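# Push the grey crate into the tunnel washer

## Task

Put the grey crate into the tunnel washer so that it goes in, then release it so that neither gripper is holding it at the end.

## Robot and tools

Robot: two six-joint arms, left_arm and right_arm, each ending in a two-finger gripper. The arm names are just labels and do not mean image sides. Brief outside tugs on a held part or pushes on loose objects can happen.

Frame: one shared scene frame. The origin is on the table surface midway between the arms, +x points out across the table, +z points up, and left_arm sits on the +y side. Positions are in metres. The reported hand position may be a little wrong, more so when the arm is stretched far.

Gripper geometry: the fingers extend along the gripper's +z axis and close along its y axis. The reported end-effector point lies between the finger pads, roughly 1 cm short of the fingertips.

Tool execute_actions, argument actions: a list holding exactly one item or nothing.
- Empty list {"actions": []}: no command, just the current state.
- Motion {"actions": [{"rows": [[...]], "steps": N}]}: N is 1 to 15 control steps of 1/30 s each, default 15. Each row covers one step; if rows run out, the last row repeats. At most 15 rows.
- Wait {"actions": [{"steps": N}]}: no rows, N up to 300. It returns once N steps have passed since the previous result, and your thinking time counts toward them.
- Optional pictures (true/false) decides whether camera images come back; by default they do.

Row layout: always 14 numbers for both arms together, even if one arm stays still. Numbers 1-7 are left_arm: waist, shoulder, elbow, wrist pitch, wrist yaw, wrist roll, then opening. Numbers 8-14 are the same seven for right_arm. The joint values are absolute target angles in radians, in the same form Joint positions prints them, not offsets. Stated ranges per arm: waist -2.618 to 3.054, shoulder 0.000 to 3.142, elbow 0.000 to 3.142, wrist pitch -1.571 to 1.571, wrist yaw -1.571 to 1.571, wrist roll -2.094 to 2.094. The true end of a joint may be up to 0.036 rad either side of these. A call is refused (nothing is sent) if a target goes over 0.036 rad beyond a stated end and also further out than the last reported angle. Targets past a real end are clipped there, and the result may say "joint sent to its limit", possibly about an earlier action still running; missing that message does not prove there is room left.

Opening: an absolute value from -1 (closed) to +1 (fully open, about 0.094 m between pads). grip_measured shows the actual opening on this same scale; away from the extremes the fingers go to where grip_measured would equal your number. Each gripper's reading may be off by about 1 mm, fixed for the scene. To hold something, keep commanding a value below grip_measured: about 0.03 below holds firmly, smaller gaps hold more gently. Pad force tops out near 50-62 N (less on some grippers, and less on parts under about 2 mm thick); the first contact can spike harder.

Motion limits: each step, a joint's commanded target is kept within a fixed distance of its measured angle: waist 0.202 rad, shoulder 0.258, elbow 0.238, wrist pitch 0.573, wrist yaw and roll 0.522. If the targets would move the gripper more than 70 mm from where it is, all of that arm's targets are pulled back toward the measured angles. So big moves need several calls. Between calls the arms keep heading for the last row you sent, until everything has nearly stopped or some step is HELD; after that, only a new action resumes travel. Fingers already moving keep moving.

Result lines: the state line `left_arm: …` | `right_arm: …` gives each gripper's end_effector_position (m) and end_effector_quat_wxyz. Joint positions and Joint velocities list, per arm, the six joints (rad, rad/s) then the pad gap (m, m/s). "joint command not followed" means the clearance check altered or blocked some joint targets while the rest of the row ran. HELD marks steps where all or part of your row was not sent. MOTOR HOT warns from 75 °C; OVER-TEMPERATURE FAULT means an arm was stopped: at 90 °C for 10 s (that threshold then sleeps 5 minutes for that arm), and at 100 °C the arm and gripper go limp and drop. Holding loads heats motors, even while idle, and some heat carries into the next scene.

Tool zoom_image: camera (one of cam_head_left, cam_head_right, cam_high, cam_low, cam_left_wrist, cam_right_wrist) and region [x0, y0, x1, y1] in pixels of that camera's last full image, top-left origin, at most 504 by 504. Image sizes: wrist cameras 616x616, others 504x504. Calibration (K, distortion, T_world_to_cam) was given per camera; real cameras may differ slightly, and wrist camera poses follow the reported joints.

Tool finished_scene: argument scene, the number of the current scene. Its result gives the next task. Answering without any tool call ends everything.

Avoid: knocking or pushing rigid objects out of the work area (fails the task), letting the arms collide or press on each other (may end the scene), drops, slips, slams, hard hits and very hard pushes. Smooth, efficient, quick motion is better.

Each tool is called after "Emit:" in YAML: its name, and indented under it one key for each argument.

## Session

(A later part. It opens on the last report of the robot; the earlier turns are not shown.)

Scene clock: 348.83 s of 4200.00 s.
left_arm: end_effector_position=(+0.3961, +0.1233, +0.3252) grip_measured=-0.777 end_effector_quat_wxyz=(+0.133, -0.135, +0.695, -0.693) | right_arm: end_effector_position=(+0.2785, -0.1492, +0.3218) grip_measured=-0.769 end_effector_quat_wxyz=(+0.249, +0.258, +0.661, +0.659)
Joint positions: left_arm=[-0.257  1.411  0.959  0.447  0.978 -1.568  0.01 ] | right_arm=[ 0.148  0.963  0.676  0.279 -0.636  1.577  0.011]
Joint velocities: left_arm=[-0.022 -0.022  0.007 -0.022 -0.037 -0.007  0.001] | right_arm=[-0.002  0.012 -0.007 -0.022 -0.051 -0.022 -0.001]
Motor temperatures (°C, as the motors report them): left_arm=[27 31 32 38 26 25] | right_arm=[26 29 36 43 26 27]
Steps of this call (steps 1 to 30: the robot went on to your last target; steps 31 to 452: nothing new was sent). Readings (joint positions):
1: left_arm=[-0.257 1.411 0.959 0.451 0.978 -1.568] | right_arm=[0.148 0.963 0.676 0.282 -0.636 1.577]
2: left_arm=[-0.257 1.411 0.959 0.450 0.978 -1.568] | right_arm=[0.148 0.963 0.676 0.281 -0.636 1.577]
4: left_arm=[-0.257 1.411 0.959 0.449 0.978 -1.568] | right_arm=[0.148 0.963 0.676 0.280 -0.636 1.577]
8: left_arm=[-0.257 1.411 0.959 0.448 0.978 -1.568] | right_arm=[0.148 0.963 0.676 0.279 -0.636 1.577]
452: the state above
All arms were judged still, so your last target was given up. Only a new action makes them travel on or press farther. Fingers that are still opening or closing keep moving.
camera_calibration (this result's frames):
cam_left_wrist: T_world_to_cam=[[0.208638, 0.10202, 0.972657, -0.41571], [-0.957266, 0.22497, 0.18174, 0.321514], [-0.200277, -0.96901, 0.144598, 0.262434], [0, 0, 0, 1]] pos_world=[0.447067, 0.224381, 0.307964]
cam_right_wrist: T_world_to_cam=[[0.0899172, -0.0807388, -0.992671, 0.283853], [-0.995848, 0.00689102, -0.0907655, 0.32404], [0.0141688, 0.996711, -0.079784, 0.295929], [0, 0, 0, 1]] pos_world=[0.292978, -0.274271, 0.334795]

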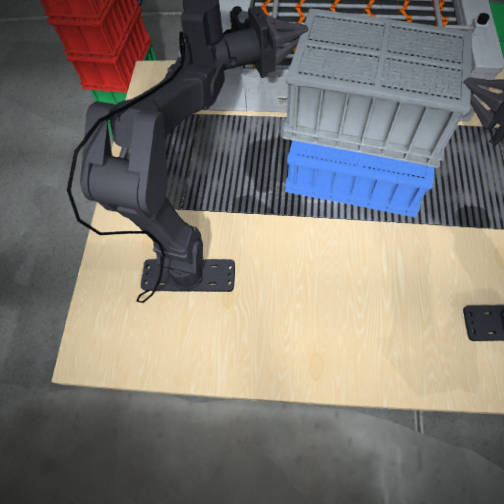

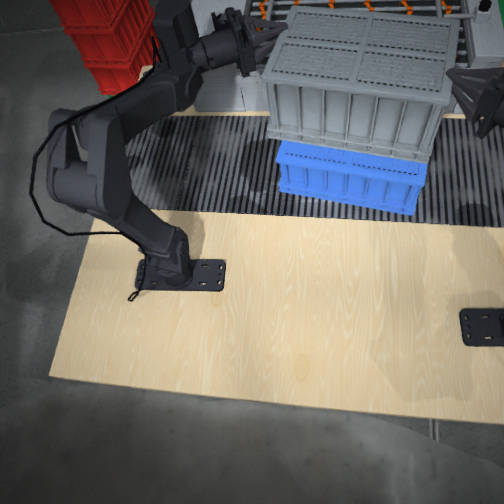

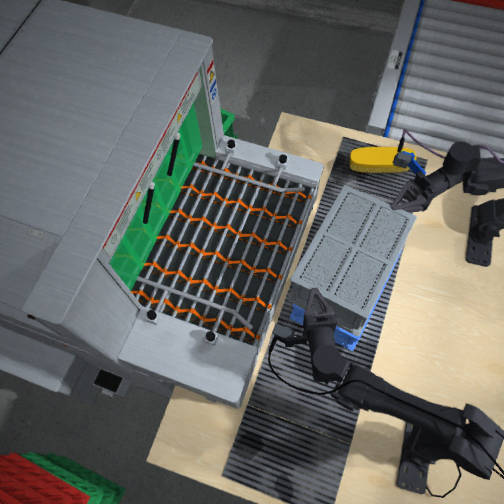

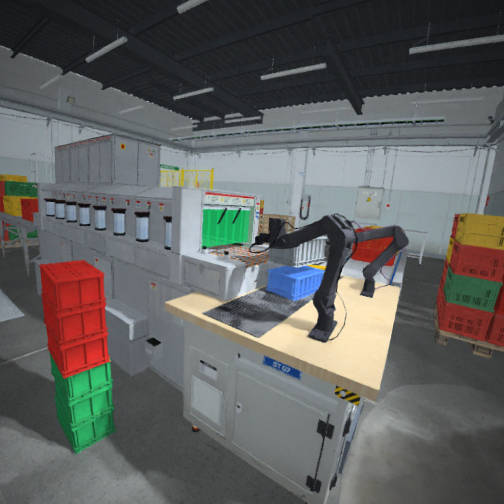

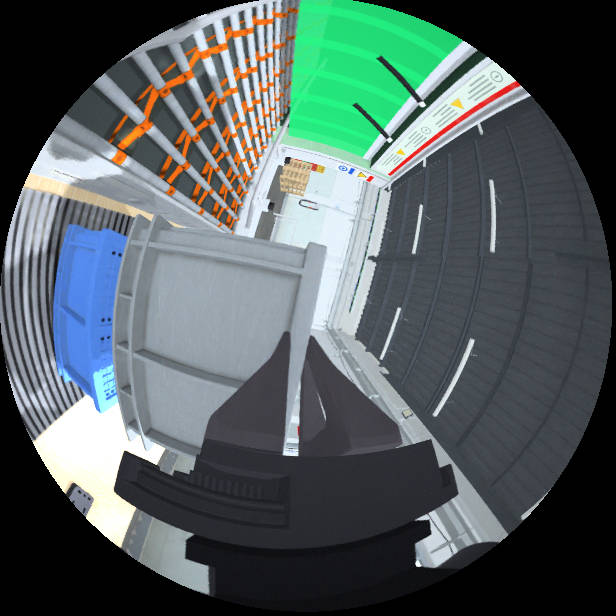

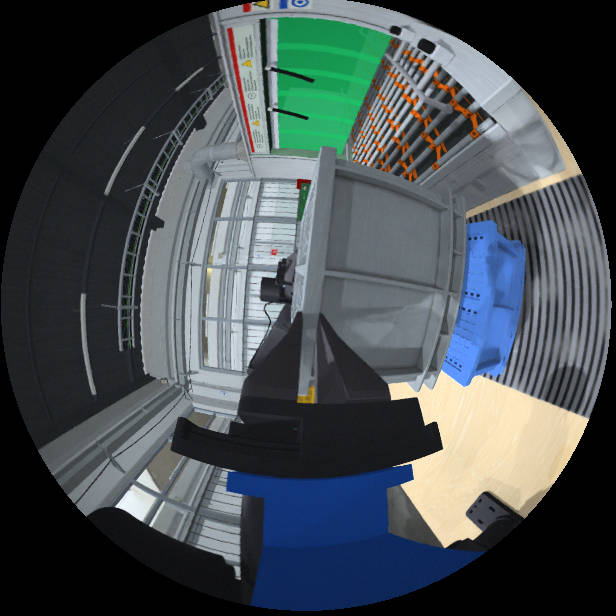

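Emit:
execute_actions:
  actions:
    - {"rows":[[-0.260,1.395,0.998,0.482,0.985,-1.571,-0.81,0.151,0.950,0.716,0.322,-0.650,1.571,-0.81],[-0.256,1.410,1.000,0.482,0.980,-1.571,-0.81,0.147,0.968,0.718,0.325,-0.652,1.571,-0.81],[-0.255,1.422,1.003,0.482,0.975,-1.571,-0.81,0.144,0.981,0.720,0.329,-0.655,1.571,-0.81],[-0.254,1.425,1.006,0.483,0.975,-1.571,-0.81,0.142,0.988,0.724,0.334,-0.659,1.571,-0.81],[-0.253,1.430,1.011,0.483,0.974,-1.571,-0.81,0.140,0.996,0.728,0.340,-0.663,1.571,-0.81],[-0.252,1.436,1.016,0.484,0.974,-1.571,-0.81,0.138,1.006,0.733,0.347,-0.668,1.571,-0.81],[-0.250,1.443,1.022,0.484,0.974,-1.571,-0.81,0.135,1.017,0.739,0.354,-0.674,1.571,-0.81],[-0.248,1.450,1.030,0.485,0.973,-1.571,-0.81,0.131,1.030,0.746,0.362,-0.680,1.571,-0.81],[-0.246,1.459,1.038,0.485,0.973,-1.571,-0.81,0.128,1.045,0.753,0.371,-0.686,1.571,-0.81],[-0.244,1.468,1.047,0.486,0.972,-1.571,-0.81,0.124,1.061,0.762,0.380,-0.693,1.571,-0.81],[-0.242,1.478,1.056,0.487,0.972,-1.571,-0.81,0.119,1.079,0.771,0.390,-0.701,1.571,-0.81],[-0.239,1.489,1.067,0.487,0.971,-1.571,-0.81,0.114,1.098,0.781,0.401,-0.709,1.571,-0.81],[-0.237,1.501,1.078,0.488,0.971,-1.571,-0.81,0.109,1.118,0.791,0.412,-0.717,1.571,-0.81],[-0.234,1.513,1.090,0.487,0.970,-1.571,-0.81,0.104,1.140,0.802,0.419,-0.724,1.571,-0.81],[-0.231,1.526,1.102,0.486,0.969,-1.571,-0.81,0.098,1.162,0.814,0.425,-0.732,1.571,-0.81]],"steps":15}
  pictures: false

Emit:
execute_actions:
  actions:
    - {"rows":[[-0.229,1.539,1.116,0.485,0.968,-1.571,-0.81,0.094,1.184,0.829,0.432,-0.739,1.571,-0.81],[-0.226,1.552,1.130,0.484,0.967,-1.571,-0.81,0.090,1.206,0.845,0.439,-0.747,1.571,-0.81],[-0.224,1.566,1.145,0.483,0.966,-1.571,-0.81,0.085,1.230,0.862,0.447,-0.755,1.571,-0.81],[-0.222,1.580,1.160,0.482,0.965,-1.571,-0.81,0.081,1.253,0.879,0.454,-0.763,1.571,-0.81],[-0.219,1.594,1.176,0.481,0.964,-1.571,-0.81,0.076,1.278,0.896,0.461,-0.771,1.571,-0.81],[-0.217,1.608,1.191,0.479,0.963,-1.571,-0.81,0.072,1.302,0.913,0.467,-0.778,1.571,-0.81],[-0.214,1.623,1.207,0.477,0.962,-1.571,-0.81,0.067,1.327,0.930,0.471,-0.785,1.571,-0.81],[-0.212,1.637,1.223,0.475,0.961,-1.571,-0.81,0.063,1.351,0.949,0.475,-0.792,1.571,-0.81],[-0.210,1.652,1.239,0.474,0.959,-1.571,-0.81,0.060,1.374,0.968,0.479,-0.799,1.571,-0.81],[-0.208,1.666,1.256,0.472,0.958,-1.571,-0.81,0.057,1.397,0.988,0.482,-0.805,1.571,-0.81],[-0.206,1.680,1.272,0.470,0.957,-1.571,-0.81,0.053,1.420,1.007,0.486,-0.812,1.571,-0.81],[-0.204,1.694,1.287,0.469,0.955,-1.571,-0.81,0.050,1.442,1.026,0.490,-0.818,1.571,-0.81],[-0.202,1.708,1.303,0.467,0.954,-1.571,-0.81,0.047,1.464,1.044,0.493,-0.824,1.571,-0.81],[-0.200,1.721,1.318,0.464,0.953,-1.571,-0.81,0.044,1.485,1.062,0.493,-0.829,1.571,-0.81],[-0.198,1.734,1.332,0.462,0.951,-1.571,-0.81,0.041,1.506,1.079,0.493,-0.834,1.571,-0.81]],"steps":15}
  pictures: false

Emit:
execute_actions:
  actions:
    - {"rows":[[-0.196,1.746,1.347,0.460,0.950,-1.571,-0.81,0.039,1.525,1.098,0.492,-0.838,1.571,-0.81],[-0.195,1.758,1.362,0.457,0.949,-1.571,-0.81,0.037,1.543,1.117,0.492,-0.842,1.571,-0.81],[-0.194,1.769,1.375,0.455,0.948,-1.571,-0.81,0.035,1.561,1.134,0.492,-0.846,1.571,-0.81],[-0.192,1.780,1.388,0.453,0.947,-1.571,-0.81,0.033,1.577,1.151,0.492,-0.850,1.571,-0.81],[-0.191,1.789,1.400,0.452,0.946,-1.571,-0.81,0.031,1.592,1.166,0.492,-0.853,1.571,-0.81],[-0.190,1.798,1.411,0.450,0.945,-1.571,-0.81,0.030,1.606,1.180,0.491,-0.856,1.571,-0.81],[-0.189,1.806,1.421,0.449,0.944,-1.571,-0.81,0.028,1.619,1.193,0.491,-0.859,1.571,-0.81],[-0.188,1.814,1.430,0.448,0.943,-1.571,-0.81,0.027,1.630,1.205,0.491,-0.861,1.571,-0.81],[-0.187,1.820,1.438,0.447,0.943,-1.571,-0.81,0.026,1.640,1.215,0.491,-0.863,1.571,-0.81],[-0.187,1.825,1.445,0.446,0.943,-1.571,-0.81,0.025,1.648,1.223,0.491,-0.864,1.571,-0.81],[-0.186,1.830,1.450,0.445,0.942,-1.571,-0.81,0.024,1.655,1.230,0.491,-0.865,1.571,-0.81],[-0.186,1.833,1.454,0.445,0.942,-1.571,-0.81,0.024,1.661,1.236,0.491,-0.866,1.571,-0.81],[-0.185,1.836,1.458,0.445,0.942,-1.571,-0.81,0.023,1.665,1.240,0.491,-0.866,1.571,-0.81],[-0.185,1.837,1.459,0.445,0.942,-1.571,-0.81,0.023,1.667,1.242,0.491,-0.866,1.571,-0.81],[-0.185,1.838,1.460,0.445,0.942,-1.571,-0.81,0.023,1.668,1.243,0.491,-0.866,1.571,-0.81]],"steps":15}

Scene clock: 409.33 s of 4200.00 s.
left_arm: end_effector_position=(+0.4264, +0.1253, +0.3197) grip_measured=-0.777 end_effector_quat_wxyz=(+0.135, -0.150, +0.696, -0.689) | right_arm: end_effector_position=(+0.3131, -0.1491, +0.3176) grip_measured=-0.769 end_effector_quat_wxyz=(+0.238, +0.262, +0.666, +0.657)
Joint positions: left_arm=[-0.239  1.514  1.041  0.447  0.97  -1.568  0.01 ] | right_arm=[ 0.111  1.127  0.756  0.34  -0.685  1.577  0.011]
Joint velocities: left_arm=[ 0.042  0.364  0.349 -0.022 -0.007 -0.051  0.001] | right_arm=[-0.149  0.589  0.33   0.256 -0.227 -0.037  0.001]
Motor temperatures (°C, as the motors report them): left_arm=[27 33 34 40 26 25] | right_arm=[26 29 38 46 27 27]
Steps of this call (steps 1 to 1800: nothing new was sent; steps 1801 to 1815: all 15 steps of this action). Readings (joint positions):
1801: left_arm=[-0.257 1.411 0.959 0.447 0.978 -1.568] | right_arm=[0.148 0.963 0.676 0.279 -0.636 1.577]
1802: left_arm=[-0.257 1.411 0.959 0.447 0.978 -1.568] | right_arm=[0.148 0.963 0.676 0.279 -0.636 1.577]
1804: left_arm=[-0.257 1.416 0.961 0.447 0.975 -1.568] | right_arm=[0.148 0.970 0.678 0.280 -0.638 1.577]
1808: left_arm=[-0.252 1.444 0.978 0.447 0.971 -1.568] | right_arm=[0.140 1.009 0.695 0.290 -0.645 1.577]
1815: the state above

Scene clock: 409.83 s of 4200.00 s.
left_arm: end_effector_position=(+0.4922, +0.1312, +0.3212) grip_measured=-0.777 end_effector_quat_wxyz=(+0.153, -0.167, +0.692, -0.685) | right_arm: end_effector_position=(+0.3926, -0.1489, +0.3188) grip_measured=-0.769 end_effector_quat_wxyz=(+0.222, +0.247, +0.671, +0.663)
Joint positions: left_arm=[-0.203  1.725  1.267  0.434  0.955 -1.569  0.01 ] | right_arm=[ 0.05   1.477  1.012  0.432 -0.793  1.577  0.011]
Joint velocities: left_arm=[ 0.056  0.393  0.432 -0.139  0.037  0.022  0.   ] | right_arm=[-0.105  0.608  0.535  0.081 -0.227 -0.022  0.   ]
Motor temperatures (°C, as the motors report them): left_arm=[27 33 34 40 26 25] | right_arm=[26 29 38 46 27 27]
Steps of this call (steps 1 to 15: all 15 steps of this action). Readings (joint positions):
1: left_arm=[-0.236 1.526 1.053 0.447 0.970 -1.568] | right_arm=[0.106 1.148 0.769 0.349 -0.692 1.577]
2: left_arm=[-0.234 1.539 1.067 0.446 0.969 -1.568] | right_arm=[0.101 1.171 0.782 0.357 -0.700 1.577]
4: left_arm=[-0.229 1.566 1.095 0.446 0.968 -1.568] | right_arm=[0.092 1.217 0.813 0.371 -0.715 1.577]
8: left_arm=[-0.219 1.624 1.156 0.443 0.964 -1.568] | right_arm=[0.074 1.314 0.881 0.400 -0.745 1.577]
15: the state above

Scene clock: 410.33 s of 4200.00 s.
left_arm: end_effector_position=(+0.5309, +0.1345, +0.3188) grip_measured=-0.777 end_effector_quat_wxyz=(+0.163, -0.178, +0.690, -0.683) | right_arm: end_effector_position=(+0.4401, -0.1485, +0.3163) grip_measured=-0.769 end_effector_quat_wxyz=(+0.211, +0.237, +0.674, +0.667)
Joint positions: left_arm=[-0.188  1.85   1.414  0.411  0.941 -1.569  0.01 ] | right_arm=[ 0.027  1.674  1.199  0.441 -0.846  1.577  0.011]
Joint velocities: left_arm=[ 0.002  0.051  0.051 -0.007 -0.066 -0.037  0.   ] | right_arm=[-0.037  0.066  0.066 -0.007 -0.007 -0.022 -0.   ]
Motor temperatures (°C, as the motors report them): left_arm=[27 33 34 40 26 25] | right_arm=[26 29 38 46 27 27]
Steps of this call (steps 1 to 15: all 15 steps of this action). Readings (joint positions):
1: left_arm=[-0.202 1.738 1.282 0.432 0.954 -1.569] | right_arm=[0.047 1.498 1.031 0.435 -0.799 1.577]
2: left_arm=[-0.200 1.751 1.297 0.430 0.952 -1.569] | right_arm=[0.044 1.518 1.049 0.436 -0.805 1.577]
4: left_arm=[-0.197 1.775 1.325 0.425 0.950 -1.569] | right_arm=[0.040 1.557 1.084 0.438 -0.815 1.577]
8: left_arm=[-0.192 1.815 1.372 0.418 0.945 -1.569] | right_arm=[0.033 1.619 1.145 0.440 -0.831 1.577]
15: the state above
camera_calibration (this result's frames):
cam_left_wrist: T_world_to_cam=[[0.216123, 0.120602, 0.968889, -0.444069], [-0.971786, 0.122573, 0.201512, 0.464464], [-0.0944565, -0.985105, 0.14369, 0.247445], [0, 0, 0, 1]] pos_world=[0.570706, 0.240384, 0.301103]
cam_right_wrist: T_world_to_cam=[[0.0710973, -0.0728016, -0.994809, 0.274054], [-0.994541, -0.0815345, -0.0651113, 0.462716], [-0.076371, 0.994008, -0.0782011, 0.331375], [0, 0, 0, 1]] pos_world=[0.466013, -0.271711, 0.328673]

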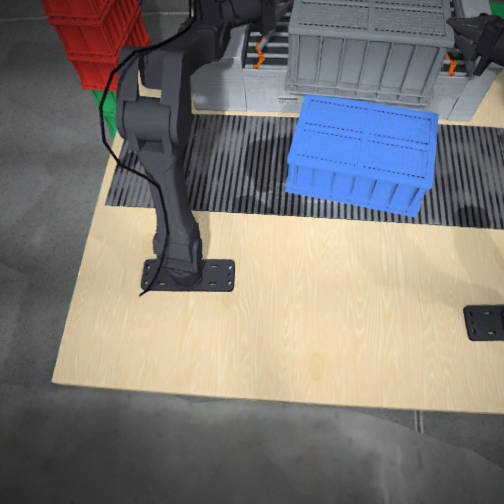

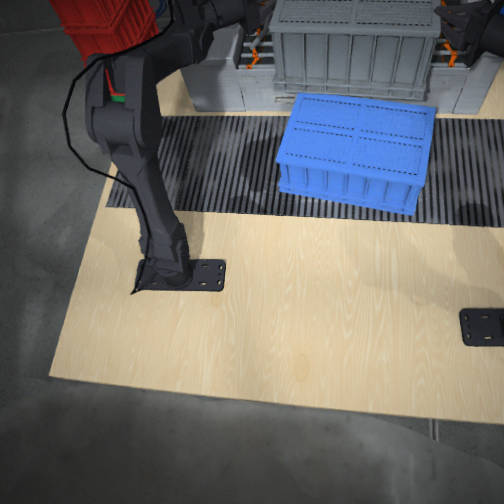

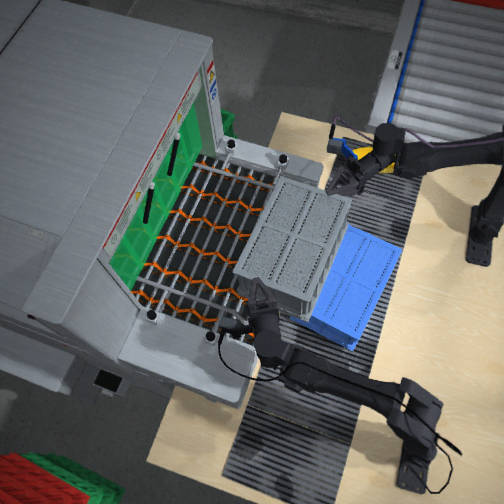

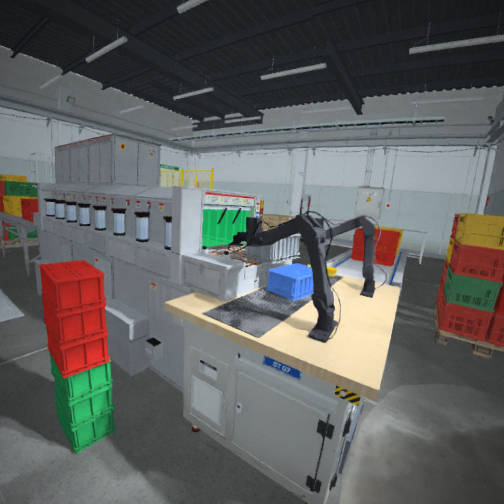

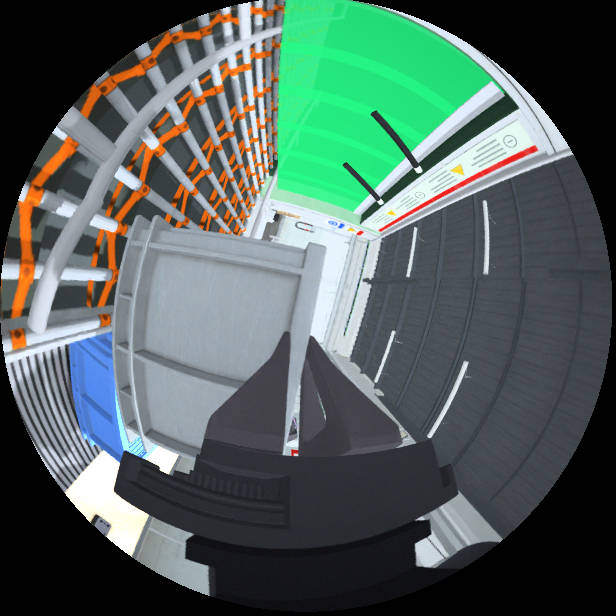

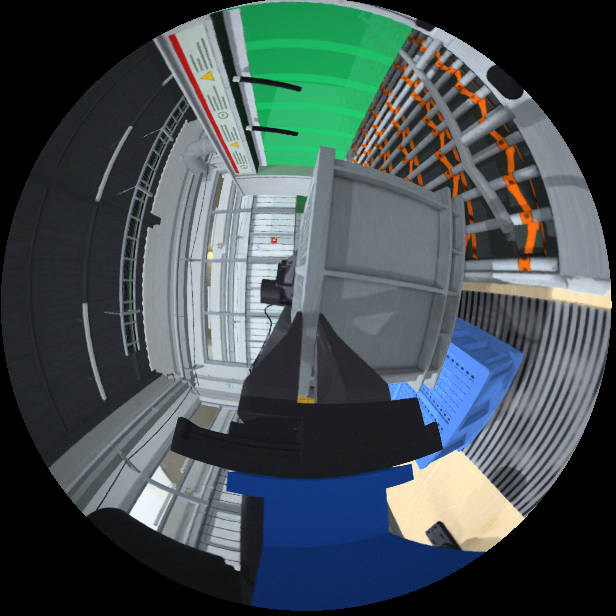

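Emit:
execute_actions:
  actions:
    - {"rows":[[-0.185,1.838,1.460,0.444,0.942,-1.571,-0.81,0.023,1.668,1.244,0.490,-0.867,1.571,-0.81],[-0.185,1.839,1.462,0.444,0.941,-1.571,-0.81,0.023,1.670,1.245,0.490,-0.868,1.571,-0.81],[-0.185,1.840,1.464,0.443,0.941,-1.571,-0.81,0.023,1.671,1.248,0.489,-0.869,1.571,-0.81],[-0.185,1.842,1.466,0.442,0.941,-1.571,-0.81,0.022,1.674,1.251,0.489,-0.871,1.571,-0.81],[-0.184,1.844,1.470,0.441,0.940,-1.571,-0.81,0.022,1.678,1.256,0.488,-0.872,1.571,-0.81],[-0.184,1.846,1.474,0.440,0.940,-1.571,-0.81,0.022,1.682,1.262,0.487,-0.874,1.571,-0.81],[-0.184,1.849,1.480,0.438,0.939,-1.571,-0.81,0.021,1.687,1.268,0.486,-0.876,1.571,-0.81],[-0.183,1.853,1.486,0.437,0.939,-1.571,-0.81,0.021,1.692,1.276,0.485,-0.878,1.571,-0.81],[-0.183,1.856,1.492,0.435,0.938,-1.571,-0.81,0.020,1.699,1.285,0.483,-0.881,1.571,-0.81],[-0.182,1.861,1.500,0.434,0.937,-1.571,-0.81,0.019,1.706,1.294,0.482,-0.884,1.571,-0.81],[-0.181,1.865,1.508,0.432,0.937,-1.571,-0.81,0.018,1.713,1.305,0.480,-0.887,1.571,-0.81],[-0.181,1.870,1.517,0.430,0.936,-1.571,-0.81,0.018,1.721,1.316,0.479,-0.890,1.571,-0.81],[-0.180,1.875,1.526,0.427,0.935,-1.571,-0.81,0.017,1.730,1.329,0.477,-0.893,1.571,-0.81],[-0.179,1.881,1.536,0.425,0.934,-1.571,-0.81,0.016,1.740,1.342,0.475,-0.896,1.571,-0.81],[-0.179,1.887,1.547,0.423,0.933,-1.571,-0.81,0.015,1.750,1.355,0.473,-0.900,1.571,-0.81]],"steps":15}
  pictures: false

Emit:
execute_actions:
  actions:
    - {"rows":[[-0.178,1.894,1.558,0.420,0.932,-1.571,-0.81,0.014,1.761,1.370,0.471,-0.904,1.571,-0.81],[-0.177,1.900,1.570,0.418,0.931,-1.571,-0.81,0.013,1.772,1.385,0.469,-0.908,1.571,-0.81],[-0.176,1.907,1.582,0.415,0.930,-1.571,-0.81,0.011,1.783,1.401,0.467,-0.912,1.571,-0.81],[-0.175,1.915,1.595,0.411,0.929,-1.571,-0.81,0.010,1.796,1.418,0.462,-0.915,1.571,-0.81],[-0.174,1.922,1.608,0.406,0.927,-1.571,-0.81,0.009,1.808,1.435,0.456,-0.919,1.571,-0.81],[-0.173,1.932,1.623,0.401,0.925,-1.571,-0.81,0.008,1.823,1.455,0.451,-0.922,1.571,-0.81],[-0.172,1.942,1.638,0.397,0.924,-1.571,-0.81,0.007,1.838,1.476,0.445,-0.926,1.571,-0.81],[-0.171,1.953,1.653,0.392,0.922,-1.571,-0.81,0.006,1.853,1.498,0.440,-0.929,1.571,-0.81],[-0.171,1.964,1.669,0.387,0.921,-1.571,-0.81,0.005,1.869,1.520,0.434,-0.933,1.571,-0.81],[-0.170,1.975,1.685,0.382,0.919,-1.571,-0.81,0.004,1.885,1.542,0.428,-0.937,1.571,-0.81],[-0.169,1.986,1.701,0.377,0.917,-1.571,-0.81,0.003,1.901,1.565,0.422,-0.940,1.571,-0.81],[-0.168,1.997,1.718,0.372,0.916,-1.571,-0.81,0.002,1.918,1.588,0.416,-0.944,1.571,-0.81],[-0.167,2.008,1.735,0.367,0.914,-1.571,-0.81,0.001,1.935,1.611,0.410,-0.948,1.571,-0.81],[-0.166,2.020,1.751,0.360,0.912,-1.571,-0.81,0.000,1.951,1.634,0.401,-0.951,1.571,-0.81],[-0.165,2.031,1.768,0.353,0.910,-1.571,-0.81,-0.001,1.968,1.657,0.391,-0.955,1.571,-0.81]],"steps":15}
  pictures: false

Emit:
execute_actions:
  actions:
    - {"rows":[[-0.164,2.044,1.788,0.346,0.909,-1.571,-0.81,-0.002,1.986,1.685,0.382,-0.958,1.571,-0.81],[-0.163,2.056,1.807,0.340,0.907,-1.571,-0.81,-0.003,2.005,1.713,0.373,-0.962,1.571,-0.81],[-0.162,2.069,1.827,0.333,0.905,-1.571,-0.81,-0.004,2.023,1.742,0.363,-0.965,1.571,-0.81],[-0.162,2.081,1.846,0.326,0.903,-1.571,-0.81,-0.004,2.041,1.769,0.354,-0.968,1.571,-0.81],[-0.161,2.093,1.865,0.320,0.902,-1.571,-0.81,-0.005,2.059,1.797,0.345,-0.972,1.571,-0.81],[-0.160,2.105,1.884,0.313,0.900,-1.571,-0.81,-0.006,2.077,1.824,0.337,-0.975,1.571,-0.81],[-0.159,2.117,1.903,0.307,0.899,-1.571,-0.81,-0.007,2.094,1.851,0.328,-0.978,1.571,-0.81],[-0.158,2.129,1.921,0.301,0.897,-1.571,-0.81,-0.008,2.111,1.877,0.320,-0.981,1.571,-0.81],[-0.158,2.140,1.939,0.293,0.895,-1.571,-0.81,-0.008,2.128,1.902,0.307,-0.984,1.571,-0.81],[-0.157,2.151,1.956,0.285,0.894,-1.571,-0.81,-0.009,2.144,1.927,0.293,-0.987,1.571,-0.81],[-0.156,2.163,1.977,0.277,0.892,-1.571,-0.81,-0.010,2.164,1.960,0.281,-0.989,1.571,-0.81],[-0.156,2.175,1.997,0.270,0.891,-1.571,-0.81,-0.010,2.183,1.993,0.269,-0.992,1.571,-0.81],[-0.155,2.187,2.016,0.263,0.889,-1.571,-0.81,-0.011,2.201,2.024,0.257,-0.994,1.571,-0.81],[-0.155,2.198,2.035,0.256,0.888,-1.571,-0.81,-0.011,2.218,2.053,0.247,-0.997,1.571,-0.81],[-0.155,2.209,2.052,0.250,0.886,-1.571,-0.81,-0.012,2.235,2.081,0.236,-0.999,1.571,-0.81]],"steps":15}
  pictures: false

Emit:
execute_actions:
  actions:
    - {"rows":[[-0.154,2.219,2.069,0.244,0.885,-1.571,-0.81,-0.012,2.251,2.108,0.227,-1.001,1.571,-0.81],[-0.154,2.228,2.085,0.239,0.884,-1.571,-0.81,-0.013,2.266,2.134,0.218,-1.003,1.571,-0.81],[-0.153,2.237,2.100,0.234,0.883,-1.571,-0.81,-0.013,2.280,2.158,0.209,-1.004,1.571,-0.81],[-0.153,2.245,2.114,0.229,0.882,-1.571,-0.81,-0.014,2.293,2.180,0.202,-1.006,1.571,-0.81],[-0.153,2.253,2.127,0.225,0.881,-1.571,-0.81,-0.014,2.305,2.200,0.195,-1.007,1.571,-0.81],[-0.152,2.260,2.138,0.221,0.881,-1.571,-0.81,-0.014,2.316,2.219,0.189,-1.009,1.571,-0.81],[-0.152,2.266,2.149,0.218,0.880,-1.571,-0.81,-0.015,2.326,2.235,0.184,-1.010,1.571,-0.81],[-0.152,2.272,2.158,0.215,0.879,-1.571,-0.81,-0.015,2.335,2.250,0.179,-1.011,1.571,-0.81],[-0.152,2.276,2.166,0.213,0.879,-1.571,-0.81,-0.015,2.342,2.263,0.176,-1.012,1.571,-0.81],[-0.151,2.281,2.173,0.211,0.878,-1.571,-0.81,-0.016,2.349,2.275,0.173,-1.012,1.571,-0.81],[-0.151,2.284,2.179,0.210,0.878,-1.571,-0.81,-0.016,2.354,2.284,0.171,-1.013,1.571,-0.81],[-0.151,2.287,2.183,0.209,0.878,-1.571,-0.81,-0.016,2.358,2.291,0.169,-1.013,1.571,-0.81],[-0.151,2.288,2.186,0.209,0.878,-1.571,-0.81,-0.016,2.362,2.296,0.169,-1.013,1.571,-0.81],[-0.151,2.290,2.188,0.209,0.878,-1.571,-0.81,-0.016,2.363,2.299,0.169,-1.013,1.571,-0.81],[-0.151,2.290,2.189,0.209,0.878,-1.571,-0.81,-0.016,2.364,2.300,0.169,-1.013,1.571,-0.81]],"steps":15}

Scene clock: 470.83 s of 4200.00 s.
left_arm: end_effector_position=(+0.5443, +0.1363, +0.3288) grip_measured=-0.777 end_effector_quat_wxyz=(+0.174, -0.174, +0.686, -0.685) | right_arm: end_effector_position=(+0.4570, -0.1480, +0.3253) grip_measured=-0.769 end_effector_quat_wxyz=(+0.214, +0.223, +0.673, +0.672)
Joint positions: left_arm=[-0.182  1.889  1.489  0.397  0.936 -1.569  0.01 ] | right_arm=[ 0.019  1.742  1.293  0.441 -0.872  1.577  0.011]
Joint velocities: left_arm=[ 0.017  0.173  0.266 -0.081 -0.037 -0.051 -0.001] | right_arm=[-0.022  0.252  0.359  0.007 -0.11   0.037  0.001]
Motor temperatures (°C, as the motors report them): left_arm=[27 38 35 42 26 25] | right_arm=[26 34 39 49 27 27]
Steps of this call (steps 1 to 15: the robot went on to your last target; steps 16 to 1800: nothing new was sent; steps 1801 to 1815: all 15 steps of this action). Readings (joint positions):
1801: left_arm=[-0.188 1.852 1.417 0.410 0.940 -1.569] | right_arm=[0.026 1.676 1.201 0.442 -0.849 1.577]
1802: left_arm=[-0.188 1.852 1.417 0.410 0.940 -1.569] | right_arm=[0.026 1.676 1.201 0.442 -0.850 1.577]
1804: left_arm=[-0.188 1.852 1.417 0.409 0.940 -1.569] | right_arm=[0.026 1.676 1.201 0.442 -0.850 1.577]
1808: left_arm=[-0.187 1.860 1.434 0.405 0.940 -1.569] | right_arm=[0.024 1.691 1.222 0.442 -0.855 1.577]
1815: the state above

Scene clock: 471.33 s of 4200.00 s.
left_arm: end_effector_position=(+0.5853, +0.1404, +0.3393) grip_measured=-0.777 end_effector_quat_wxyz=(+0.193, -0.177, +0.679, -0.685) | right_arm: end_effector_position=(+0.5083, -0.1471, +0.3343) grip_measured=-0.769 end_effector_quat_wxyz=(+0.210, +0.202, +0.674, +0.679)
Joint positions: left_arm=[-0.169  2.024  1.702  0.345  0.916 -1.569  0.01 ] | right_arm=[ 0.003  1.951  1.581  0.388 -0.925  1.577  0.011]
Joint velocities: left_arm=[ 0.032  0.344  0.471 -0.198 -0.11   0.022 -0.001] | right_arm=[-0.032  0.491  0.676 -0.242 -0.066  0.007  0.001]
Motor temperatures (°C, as the motors report them): left_arm=[27 38 35 42 26 25] | right_arm=[26 35 39 49 27 27]
Steps of this call (steps 1 to 15: all 15 steps of this action). Readings (joint positions):
1: left_arm=[-0.181 1.895 1.500 0.395 0.935 -1.569] | right_arm=[0.018 1.752 1.307 0.440 -0.875 1.577]
2: left_arm=[-0.181 1.901 1.511 0.393 0.934 -1.569] | right_arm=[0.017 1.762 1.321 0.440 -0.878 1.577]
4: left_arm=[-0.179 1.915 1.534 0.388 0.933 -1.569] | right_arm=[0.015 1.785 1.352 0.437 -0.885 1.577]
8: left_arm=[-0.175 1.947 1.589 0.375 0.928 -1.569] | right_arm=[0.011 1.837 1.425 0.424 -0.900 1.577]
15: the state above

Scene clock: 471.83 s of 4200.00 s.
left_arm: end_effector_position=(+0.6335, +0.1445, +0.3381) grip_measured=-0.777 end_effector_quat_wxyz=(+0.205, -0.191, +0.676, -0.681) | right_arm: end_effector_position=(+0.5675, -0.1461, +0.3339) grip_measured=-0.769 end_effector_quat_wxyz=(+0.197, +0.190, +0.678, +0.683)
Joint positions: left_arm=[-0.157  2.208  1.982  0.245  0.891 -1.57   0.01 ] | right_arm=[-0.009  2.223  1.994  0.247 -0.973  1.577  0.011]
Joint velocities: left_arm=[-0.002  0.32   0.52  -0.227  0.037 -0.037 -0.001] | right_arm=[-0.007  0.505  0.852 -0.3   -0.095 -0.007  0.001]
Motor temperatures (°C, as the motors report them): left_arm=[27 38 35 42 26 25] | right_arm=[26 35 39 49 27 27]
Steps of this call (steps 1 to 15: all 15 steps of this action). Readings (joint positions):
1: left_arm=[-0.168 2.037 1.719 0.339 0.914 -1.569] | right_arm=[0.002 1.968 1.605 0.381 -0.928 1.577]
2: left_arm=[-0.167 2.049 1.737 0.333 0.913 -1.569] | right_arm=[0.001 1.987 1.630 0.373 -0.932 1.577]
4: left_arm=[-0.165 2.075 1.775 0.320 0.909 -1.569] | right_arm=[-0.001 2.024 1.684 0.355 -0.939 1.577]
8: left_arm=[-0.162 2.126 1.851 0.294 0.902 -1.569] | right_arm=[-0.004 2.098 1.794 0.320 -0.952 1.577]
15: the state above

Scene clock: 472.33 s of 4200.00 s.
left_arm: end_effector_position=(+0.6552, +0.1457, +0.3379) grip_measured=-0.777 end_effector_quat_wxyz=(+0.211, -0.196, +0.674, -0.680) | right_arm: end_effector_position=(+0.5937, -0.1461, +0.3333) grip_measured=-0.769 end_effector_quat_wxyz=(+0.192, +0.183, +0.679, +0.684)
Joint positions: left_arm=[-0.154  2.306  2.143  0.183  0.878 -1.57   0.01 ] | right_arm=[-0.014  2.378  2.252  0.145 -0.996  1.577  0.011]
Joint velocities: left_arm=[ 0.007  0.027  0.056 -0.007 -0.007 -0.022 -0.   ] | right_arm=[-0.002  0.056  0.085 -0.007  0.022 -0.037 -0.001]
Motor temperatures (°C, as the motors report them): left_arm=[27 38 35 42 26 25] | right_arm=[26 35 39 48 27 27]
Steps of this call (steps 1 to 15: all 15 steps of this action). Readings (joint positions):
1: left_arm=[-0.157 2.219 2.000 0.239 0.889 -1.570] | right_arm=[-0.010 2.241 2.022 0.236 -0.976 1.577]
2: left_arm=[-0.156 2.229 2.018 0.233 0.887 -1.570] | right_arm=[-0.010 2.257 2.050 0.226 -0.979 1.577]
4: left_arm=[-0.155 2.248 2.049 0.221 0.884 -1.570] | right_arm=[-0.011 2.288 2.101 0.207 -0.983 1.577]
8: left_arm=[-0.154 2.278 2.100 0.202 0.880 -1.570] | right_arm=[-0.013 2.336 2.182 0.175 -0.990 1.577]
15: the state above
camera_calibration (this result's frames):
cam_left_wrist: T_world_to_cam=[[0.159873, 0.145029, 0.976426, -0.460045], [-0.987128, 0.0279444, 0.157475, 0.618745], [-0.00444727, -0.989033, 0.147629, 0.207768], [0, 0, 0, 1]] pos_world=[0.685253, 0.254918, 0.32109]
cam_right_wrist: T_world_to_cam=[[0.130602, -0.0576533, -0.989757, 0.245418], [-0.975021, -0.18837, -0.117685, 0.607103], [-0.179656, 0.980404, -0.0808148, 0.402284], [0, 0, 0, 1]] pos_world=[0.632159, -0.265892, 0.346862]

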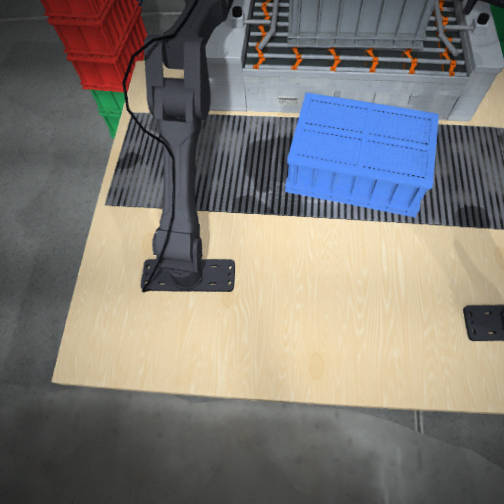

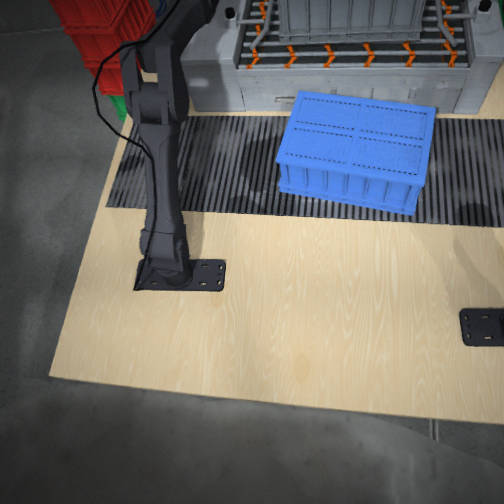

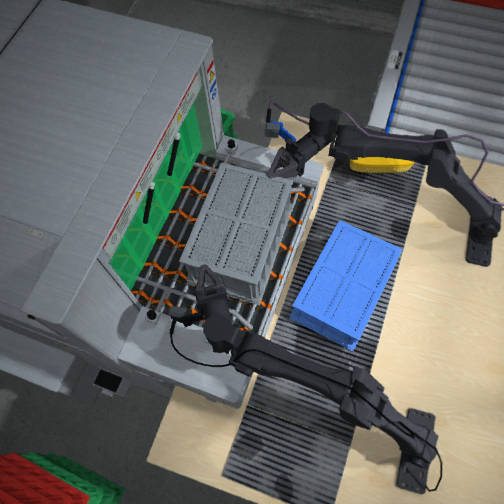

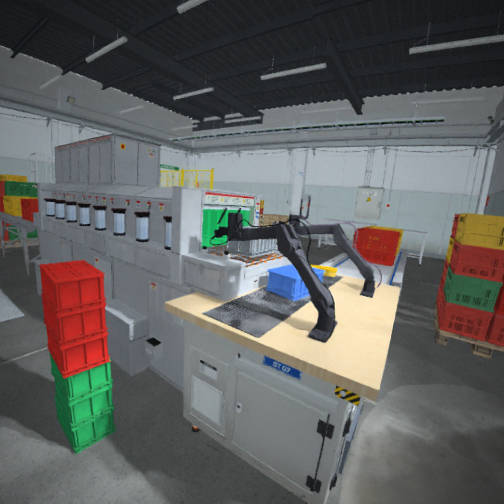

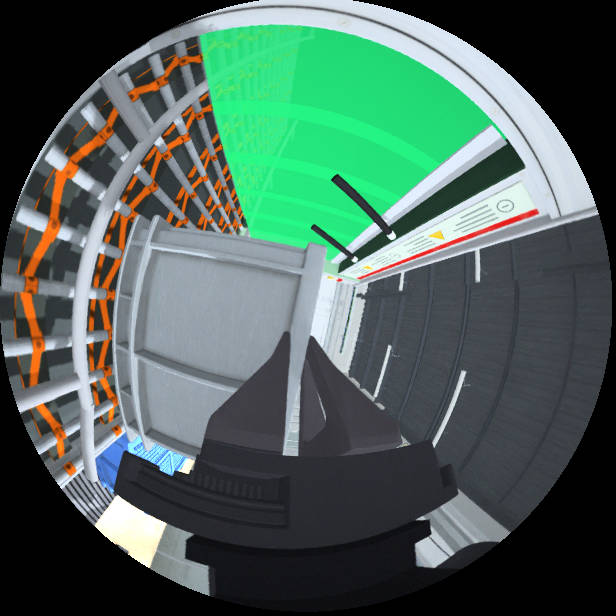

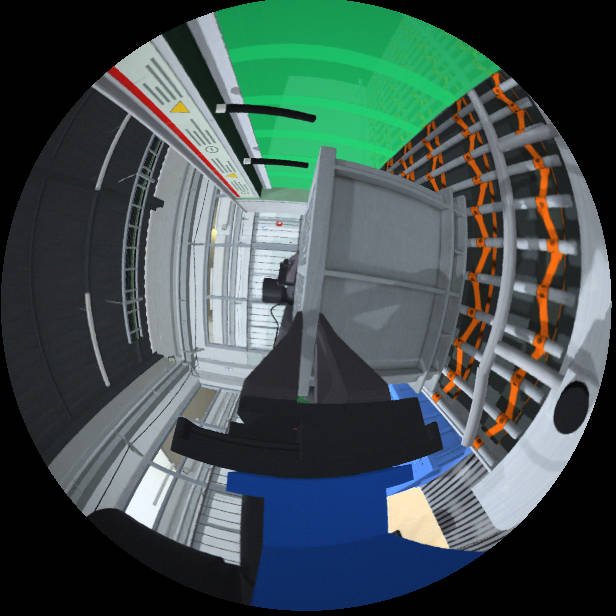

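Emit:
execute_actions:
  actions:
    - {"rows":[[-0.151,2.290,2.189,0.216,0.878,-1.571,-0.81,-0.016,2.364,2.300,0.176,-1.013,1.571,-0.81],[-0.151,2.291,2.189,0.222,0.878,-1.571,-0.81,-0.016,2.365,2.300,0.183,-1.013,1.571,-0.81],[-0.151,2.292,2.189,0.227,0.878,-1.571,-0.81,-0.016,2.366,2.300,0.189,-1.013,1.571,-0.81],[-0.151,2.293,2.189,0.231,0.878,-1.571,-0.81,-0.016,2.367,2.300,0.194,-1.013,1.571,-0.81],[-0.151,2.295,2.189,0.234,0.878,-1.571,-0.81,-0.016,2.369,2.300,0.198,-1.013,1.571,-0.81],[-0.150,2.297,2.189,0.237,0.878,-1.571,-0.81,-0.016,2.371,2.300,0.201,-1.013,1.571,-0.81],[-0.150,2.300,2.189,0.240,0.878,-1.571,-0.81,-0.016,2.374,2.300,0.204,-1.013,1.571,-0.81],[-0.150,2.303,2.189,0.243,0.878,-1.571,-0.81,-0.016,2.377,2.300,0.207,-1.013,1.571,-0.81],[-0.150,2.306,2.189,0.246,0.878,-1.571,-0.81,-0.016,2.380,2.300,0.210,-1.013,1.571,-0.81],[-0.150,2.310,2.189,0.249,0.878,-1.571,-0.81,-0.017,2.383,2.300,0.213,-1.013,1.571,-0.81],[-0.150,2.313,2.189,0.252,0.878,-1.571,-0.81,-0.017,2.386,2.300,0.216,-1.013,1.571,-0.81],[-0.150,2.317,2.189,0.255,0.878,-1.571,-0.81,-0.017,2.390,2.300,0.219,-1.013,1.571,-0.81],[-0.149,2.321,2.189,0.258,0.878,-1.571,-0.81,-0.017,2.394,2.300,0.222,-1.013,1.571,-0.81],[-0.149,2.325,2.189,0.261,0.878,-1.571,-0.81,-0.017,2.398,2.300,0.225,-1.013,1.571,-0.81],[-0.149,2.329,2.189,0.264,0.878,-1.571,-0.81,-0.017,2.402,2.300,0.228,-1.013,1.571,-0.81]],"steps":15}
  pictures: false

Emit:
execute_actions:
  actions:
    - {"rows":[[-0.149,2.333,2.189,0.267,0.878,-1.571,-0.81,-0.017,2.406,2.300,0.231,-1.013,1.571,-0.81],[-0.149,2.337,2.189,0.270,0.878,-1.571,-0.81,-0.017,2.410,2.300,0.234,-1.013,1.571,-0.81],[-0.149,2.341,2.189,0.273,0.878,-1.571,-0.81,-0.017,2.414,2.300,0.237,-1.013,1.571,-0.81],[-0.148,2.345,2.189,0.275,0.878,-1.571,-0.81,-0.017,2.418,2.300,0.239,-1.013,1.571,-0.81],[-0.148,2.348,2.189,0.277,0.878,-1.571,-0.81,-0.017,2.421,2.300,0.241,-1.013,1.571,-0.81],[-0.148,2.351,2.189,0.279,0.878,-1.571,-0.81,-0.017,2.424,2.300,0.243,-1.013,1.571,-0.81],[-0.148,2.354,2.189,0.281,0.878,-1.571,-0.81,-0.017,2.427,2.300,0.245,-1.013,1.571,-0.81],[-0.148,2.357,2.189,0.283,0.878,-1.571,-0.81,-0.017,2.429,2.300,0.247,-1.013,1.571,-0.81],[-0.148,2.359,2.189,0.285,0.878,-1.571,-0.81,-0.017,2.431,2.300,0.249,-1.013,1.571,-0.81],[-0.148,2.361,2.189,0.286,0.878,-1.571,-0.81,-0.017,2.433,2.300,0.250,-1.013,1.571,-0.81],[-0.148,2.363,2.189,0.287,0.878,-1.571,-0.81,-0.017,2.435,2.300,0.251,-1.013,1.571,-0.81],[-0.148,2.365,2.189,0.288,0.878,-1.571,-0.81,-0.017,2.437,2.300,0.252,-1.013,1.571,-0.81],[-0.148,2.366,2.189,0.288,0.878,-1.571,-0.81,-0.017,2.438,2.300,0.252,-1.013,1.571,-0.81],[-0.148,2.367,2.189,0.288,0.878,-1.571,-0.81,-0.017,2.439,2.300,0.252,-1.013,1.571,-0.81],[-0.148,2.368,2.189,0.288,0.878,-1.571,-0.81,-0.017,2.440,2.300,0.252,-1.013,1.571,-0.81]],"steps":15}

Scene clock: 503.47 s of 4200.00 s.
left_arm: end_effector_position=(+0.6613, +0.1459, +0.3257) grip_measured=-0.777 end_effector_quat_wxyz=(+0.209, -0.199, +0.675, -0.679) | right_arm: end_effector_position=(+0.5993, -0.1457, +0.3213) grip_measured=-0.769 end_effector_quat_wxyz=(+0.190, +0.184, +0.680, +0.684)
Joint positions: left_arm=[-0.152  2.333  2.147  0.2    0.877 -1.57   0.01 ] | right_arm=[-0.014  2.407  2.258  0.164 -0.997  1.577  0.011]
Joint velocities: left_arm=[-0.002  0.149  0.017  0.066  0.007  0.022 -0.   ] | right_arm=[-0.002  0.12  -0.002  0.051 -0.081 -0.066  0.001]
Motor temperatures (°C, as the motors report them): left_arm=[27 45 36 43 26 25] | right_arm=[26 47 40 47 27 27]
Steps of this call (steps 1 to 15: the robot went on to your last target; steps 16 to 919: nothing new was sent; steps 920 to 934: all 15 steps of this action). Readings (joint positions):
920: left_arm=[-0.154 2.307 2.147 0.176 0.878 -1.570] | right_arm=[-0.014 2.380 2.258 0.137 -0.997 1.577]
921: left_arm=[-0.154 2.307 2.147 0.176 0.878 -1.570] | right_arm=[-0.014 2.380 2.258 0.137 -0.997 1.577]
923: left_arm=[-0.154 2.307 2.147 0.176 0.878 -1.570] | right_arm=[-0.014 2.380 2.258 0.137 -0.997 1.577]
927: left_arm=[-0.154 2.309 2.147 0.181 0.877 -1.570] | right_arm=[-0.014 2.383 2.258 0.144 -0.997 1.577]
934: the state above

Scene clock: 503.97 s of 4200.00 s.
left_arm: end_effector_position=(+0.6700, +0.1456, +0.3062) grip_measured=-0.777 end_effector_quat_wxyz=(+0.209, -0.200, +0.675, -0.678) | right_arm: end_effector_position=(+0.6072, -0.1459, +0.3029) grip_measured=-0.769 end_effector_quat_wxyz=(+0.191, +0.183, +0.680, +0.684)
Joint positions: left_arm=[-0.151  2.377  2.147  0.242  0.877 -1.57   0.01 ] | right_arm=[-0.015  2.448  2.258  0.207 -0.998  1.576  0.011]
Joint velocities: left_arm=[-0.002  0.022 -0.007  0.081 -0.007 -0.066 -0.   ] | right_arm=[-0.002  0.037  0.002  0.007 -0.022  0.007 -0.   ]
Motor temperatures (°C, as the motors report them): left_arm=[27 45 36 43 26 25] | right_arm=[26 47 40 47 27 27]
Steps of this call (steps 1 to 15: all 15 steps of this action). Readings (joint positions):
1: left_arm=[-0.152 2.338 2.147 0.203 0.877 -1.570] | right_arm=[-0.014 2.411 2.258 0.167 -0.997 1.577]
2: left_arm=[-0.152 2.344 2.147 0.205 0.877 -1.570] | right_arm=[-0.014 2.417 2.258 0.169 -0.997 1.577]
4: left_arm=[-0.152 2.354 2.147 0.209 0.877 -1.570] | right_arm=[-0.014 2.427 2.258 0.173 -0.997 1.577]
8: left_arm=[-0.151 2.372 2.147 0.225 0.877 -1.570] | right_arm=[-0.014 2.442 2.258 0.191 -0.998 1.576]
15: the state above
camera_calibration (this result's frames):
cam_left_wrist: T_world_to_cam=[[0.167629, 0.144589, 0.97519, -0.436217], [-0.98585, 0.025165, 0.16573, 0.635293], [-0.000577843, -0.989172, 0.146762, 0.210123], [0, 0, 0, 1]] pos_world=[0.699548, 0.254933, 0.289269]
cam_right_wrist: T_world_to_cam=[[0.129379, -0.0582051, -0.989885, 0.214348], [-0.97496, -0.189557, -0.116283, 0.616049], [-0.180872, 0.980143, -0.0812725, 0.402879], [0, 0, 0, 1]] pos_world=[0.64576, -0.265627, 0.316559]

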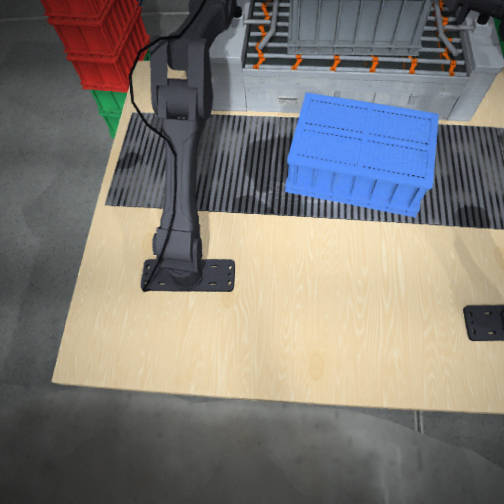

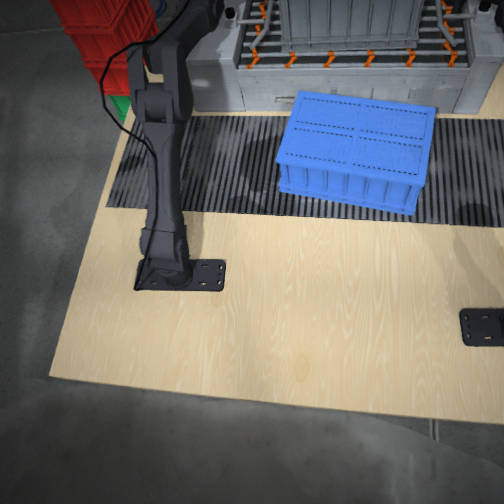

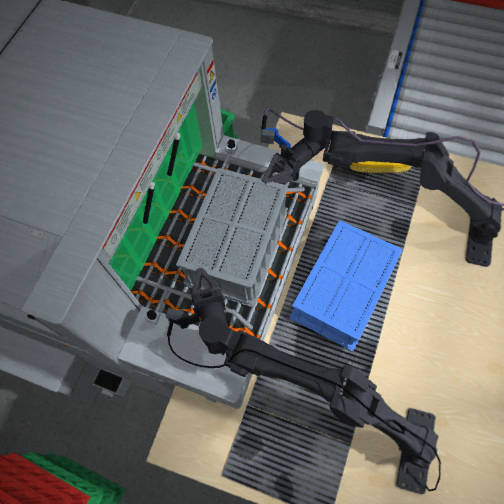

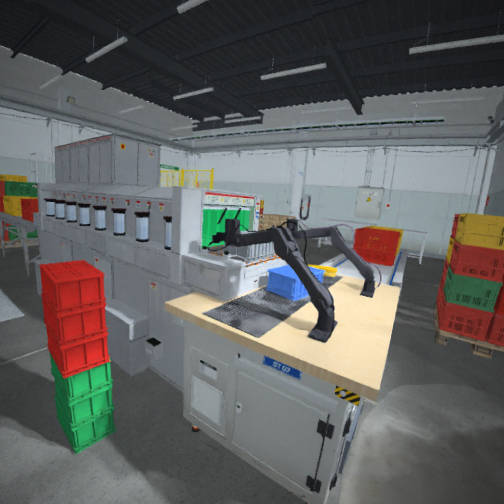

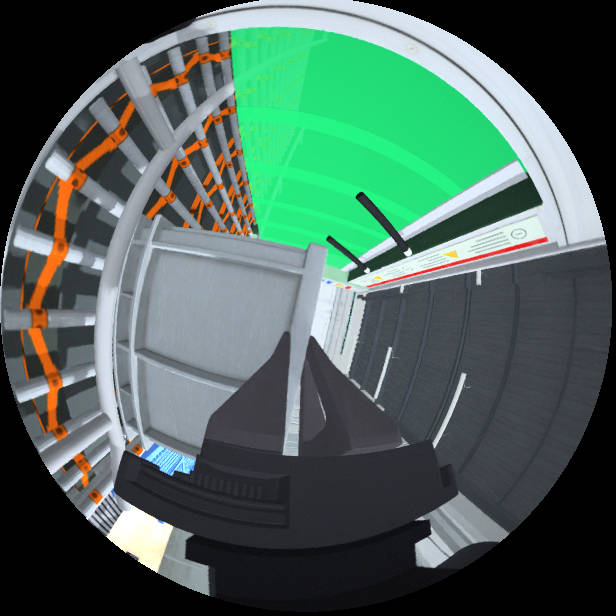

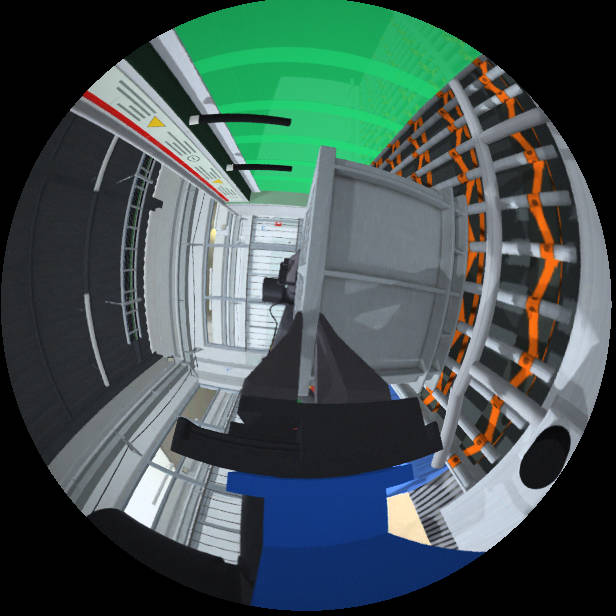

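Emit:
execute_actions:
  actions:
    - {"rows":[[-0.148,2.369,2.189,0.287,0.878,-1.571,-0.81,-0.017,2.441,2.300,0.251,-1.013,1.571,-0.81],[-0.148,2.370,2.189,0.286,0.878,-1.571,-0.81,-0.017,2.442,2.300,0.250,-1.013,1.571,-0.81],[-0.148,2.372,2.189,0.285,0.878,-1.571,-0.81,-0.017,2.444,2.300,0.249,-1.013,1.571,-0.81],[-0.148,2.373,2.189,0.284,0.878,-1.571,-0.81,-0.017,2.445,2.300,0.248,-1.013,1.571,-0.81],[-0.148,2.375,2.189,0.283,0.878,-1.571,-0.81,-0.017,2.447,2.300,0.247,-1.013,1.571,-0.81],[-0.148,2.376,2.189,0.282,0.878,-1.571,-0.81,-0.017,2.448,2.300,0.246,-1.013,1.571,-0.81],[-0.148,2.378,2.189,0.281,0.878,-1.571,-0.81,-0.017,2.450,2.300,0.245,-1.013,1.571,-0.81],[-0.148,2.379,2.189,0.280,0.878,-1.571,-0.81,-0.017,2.451,2.300,0.244,-1.013,1.571,-0.81],[-0.148,2.381,2.189,0.280,0.878,-1.571,-0.81,-0.017,2.453,2.300,0.244,-1.013,1.571,-0.81],[-0.148,2.382,2.189,0.280,0.878,-1.571,-0.81,-0.017,2.454,2.300,0.244,-1.013,1.571,-0.81],[-0.148,2.384,2.189,0.280,0.878,-1.571,-0.81,-0.017,2.456,2.300,0.244,-1.013,1.571,-0.81],[-0.148,2.385,2.189,0.280,0.878,-1.571,-0.81,-0.017,2.457,2.300,0.244,-1.013,1.571,-0.81],[-0.148,2.386,2.189,0.280,0.878,-1.571,-0.81,-0.017,2.458,2.300,0.244,-1.013,1.571,-0.81]],"steps":15}
  pictures: false

Scene clock: 511.47 s of 4200.00 s.
left_arm: end_effector_position=(+0.6721, +0.1454, +0.3049) grip_measured=-0.777 end_effector_quat_wxyz=(+0.212, -0.197, +0.674, -0.680) | right_arm: end_effector_position=(+0.6093, -0.1458, +0.3010) grip_measured=-0.769 end_effector_quat_wxyz=(+0.194, +0.180, +0.679, +0.685)
Joint positions: left_arm=[-0.151  2.389  2.156  0.256  0.877 -1.57   0.01 ] | right_arm=[-0.015  2.46   2.267  0.218 -0.998  1.576  0.011]
Joint velocities: left_arm=[-0.027  0.002  0.017  0.007 -0.007 -0.037 -0.001] | right_arm=[-0.002  0.022  0.012  0.022 -0.037 -0.007 -0.001]
Motor temperatures (°C, as the motors report them): left_arm=[27 46 36 44 26 25] | right_arm=[26 48 40 47 27 27]
Steps of this call (steps 1 to 15: the robot went on to your last target; steps 16 to 210: nothing new was sent; steps 211 to 225: all 15 steps of this action). Readings (joint positions):
211: left_arm=[-0.151 2.379 2.147 0.247 0.877 -1.570] | right_arm=[-0.015 2.450 2.258 0.212 -0.998 1.576]
212: left_arm=[-0.151 2.379 2.147 0.247 0.877 -1.570] | right_arm=[-0.015 2.450 2.258 0.212 -0.998 1.576]
214: left_arm=[-0.151 2.379 2.147 0.247 0.877 -1.570] | right_arm=[-0.015 2.450 2.258 0.212 -0.998 1.576]
218: left_arm=[-0.151 2.381 2.147 0.249 0.877 -1.570] | right_arm=[-0.015 2.453 2.261 0.213 -0.998 1.576]
225: the state above


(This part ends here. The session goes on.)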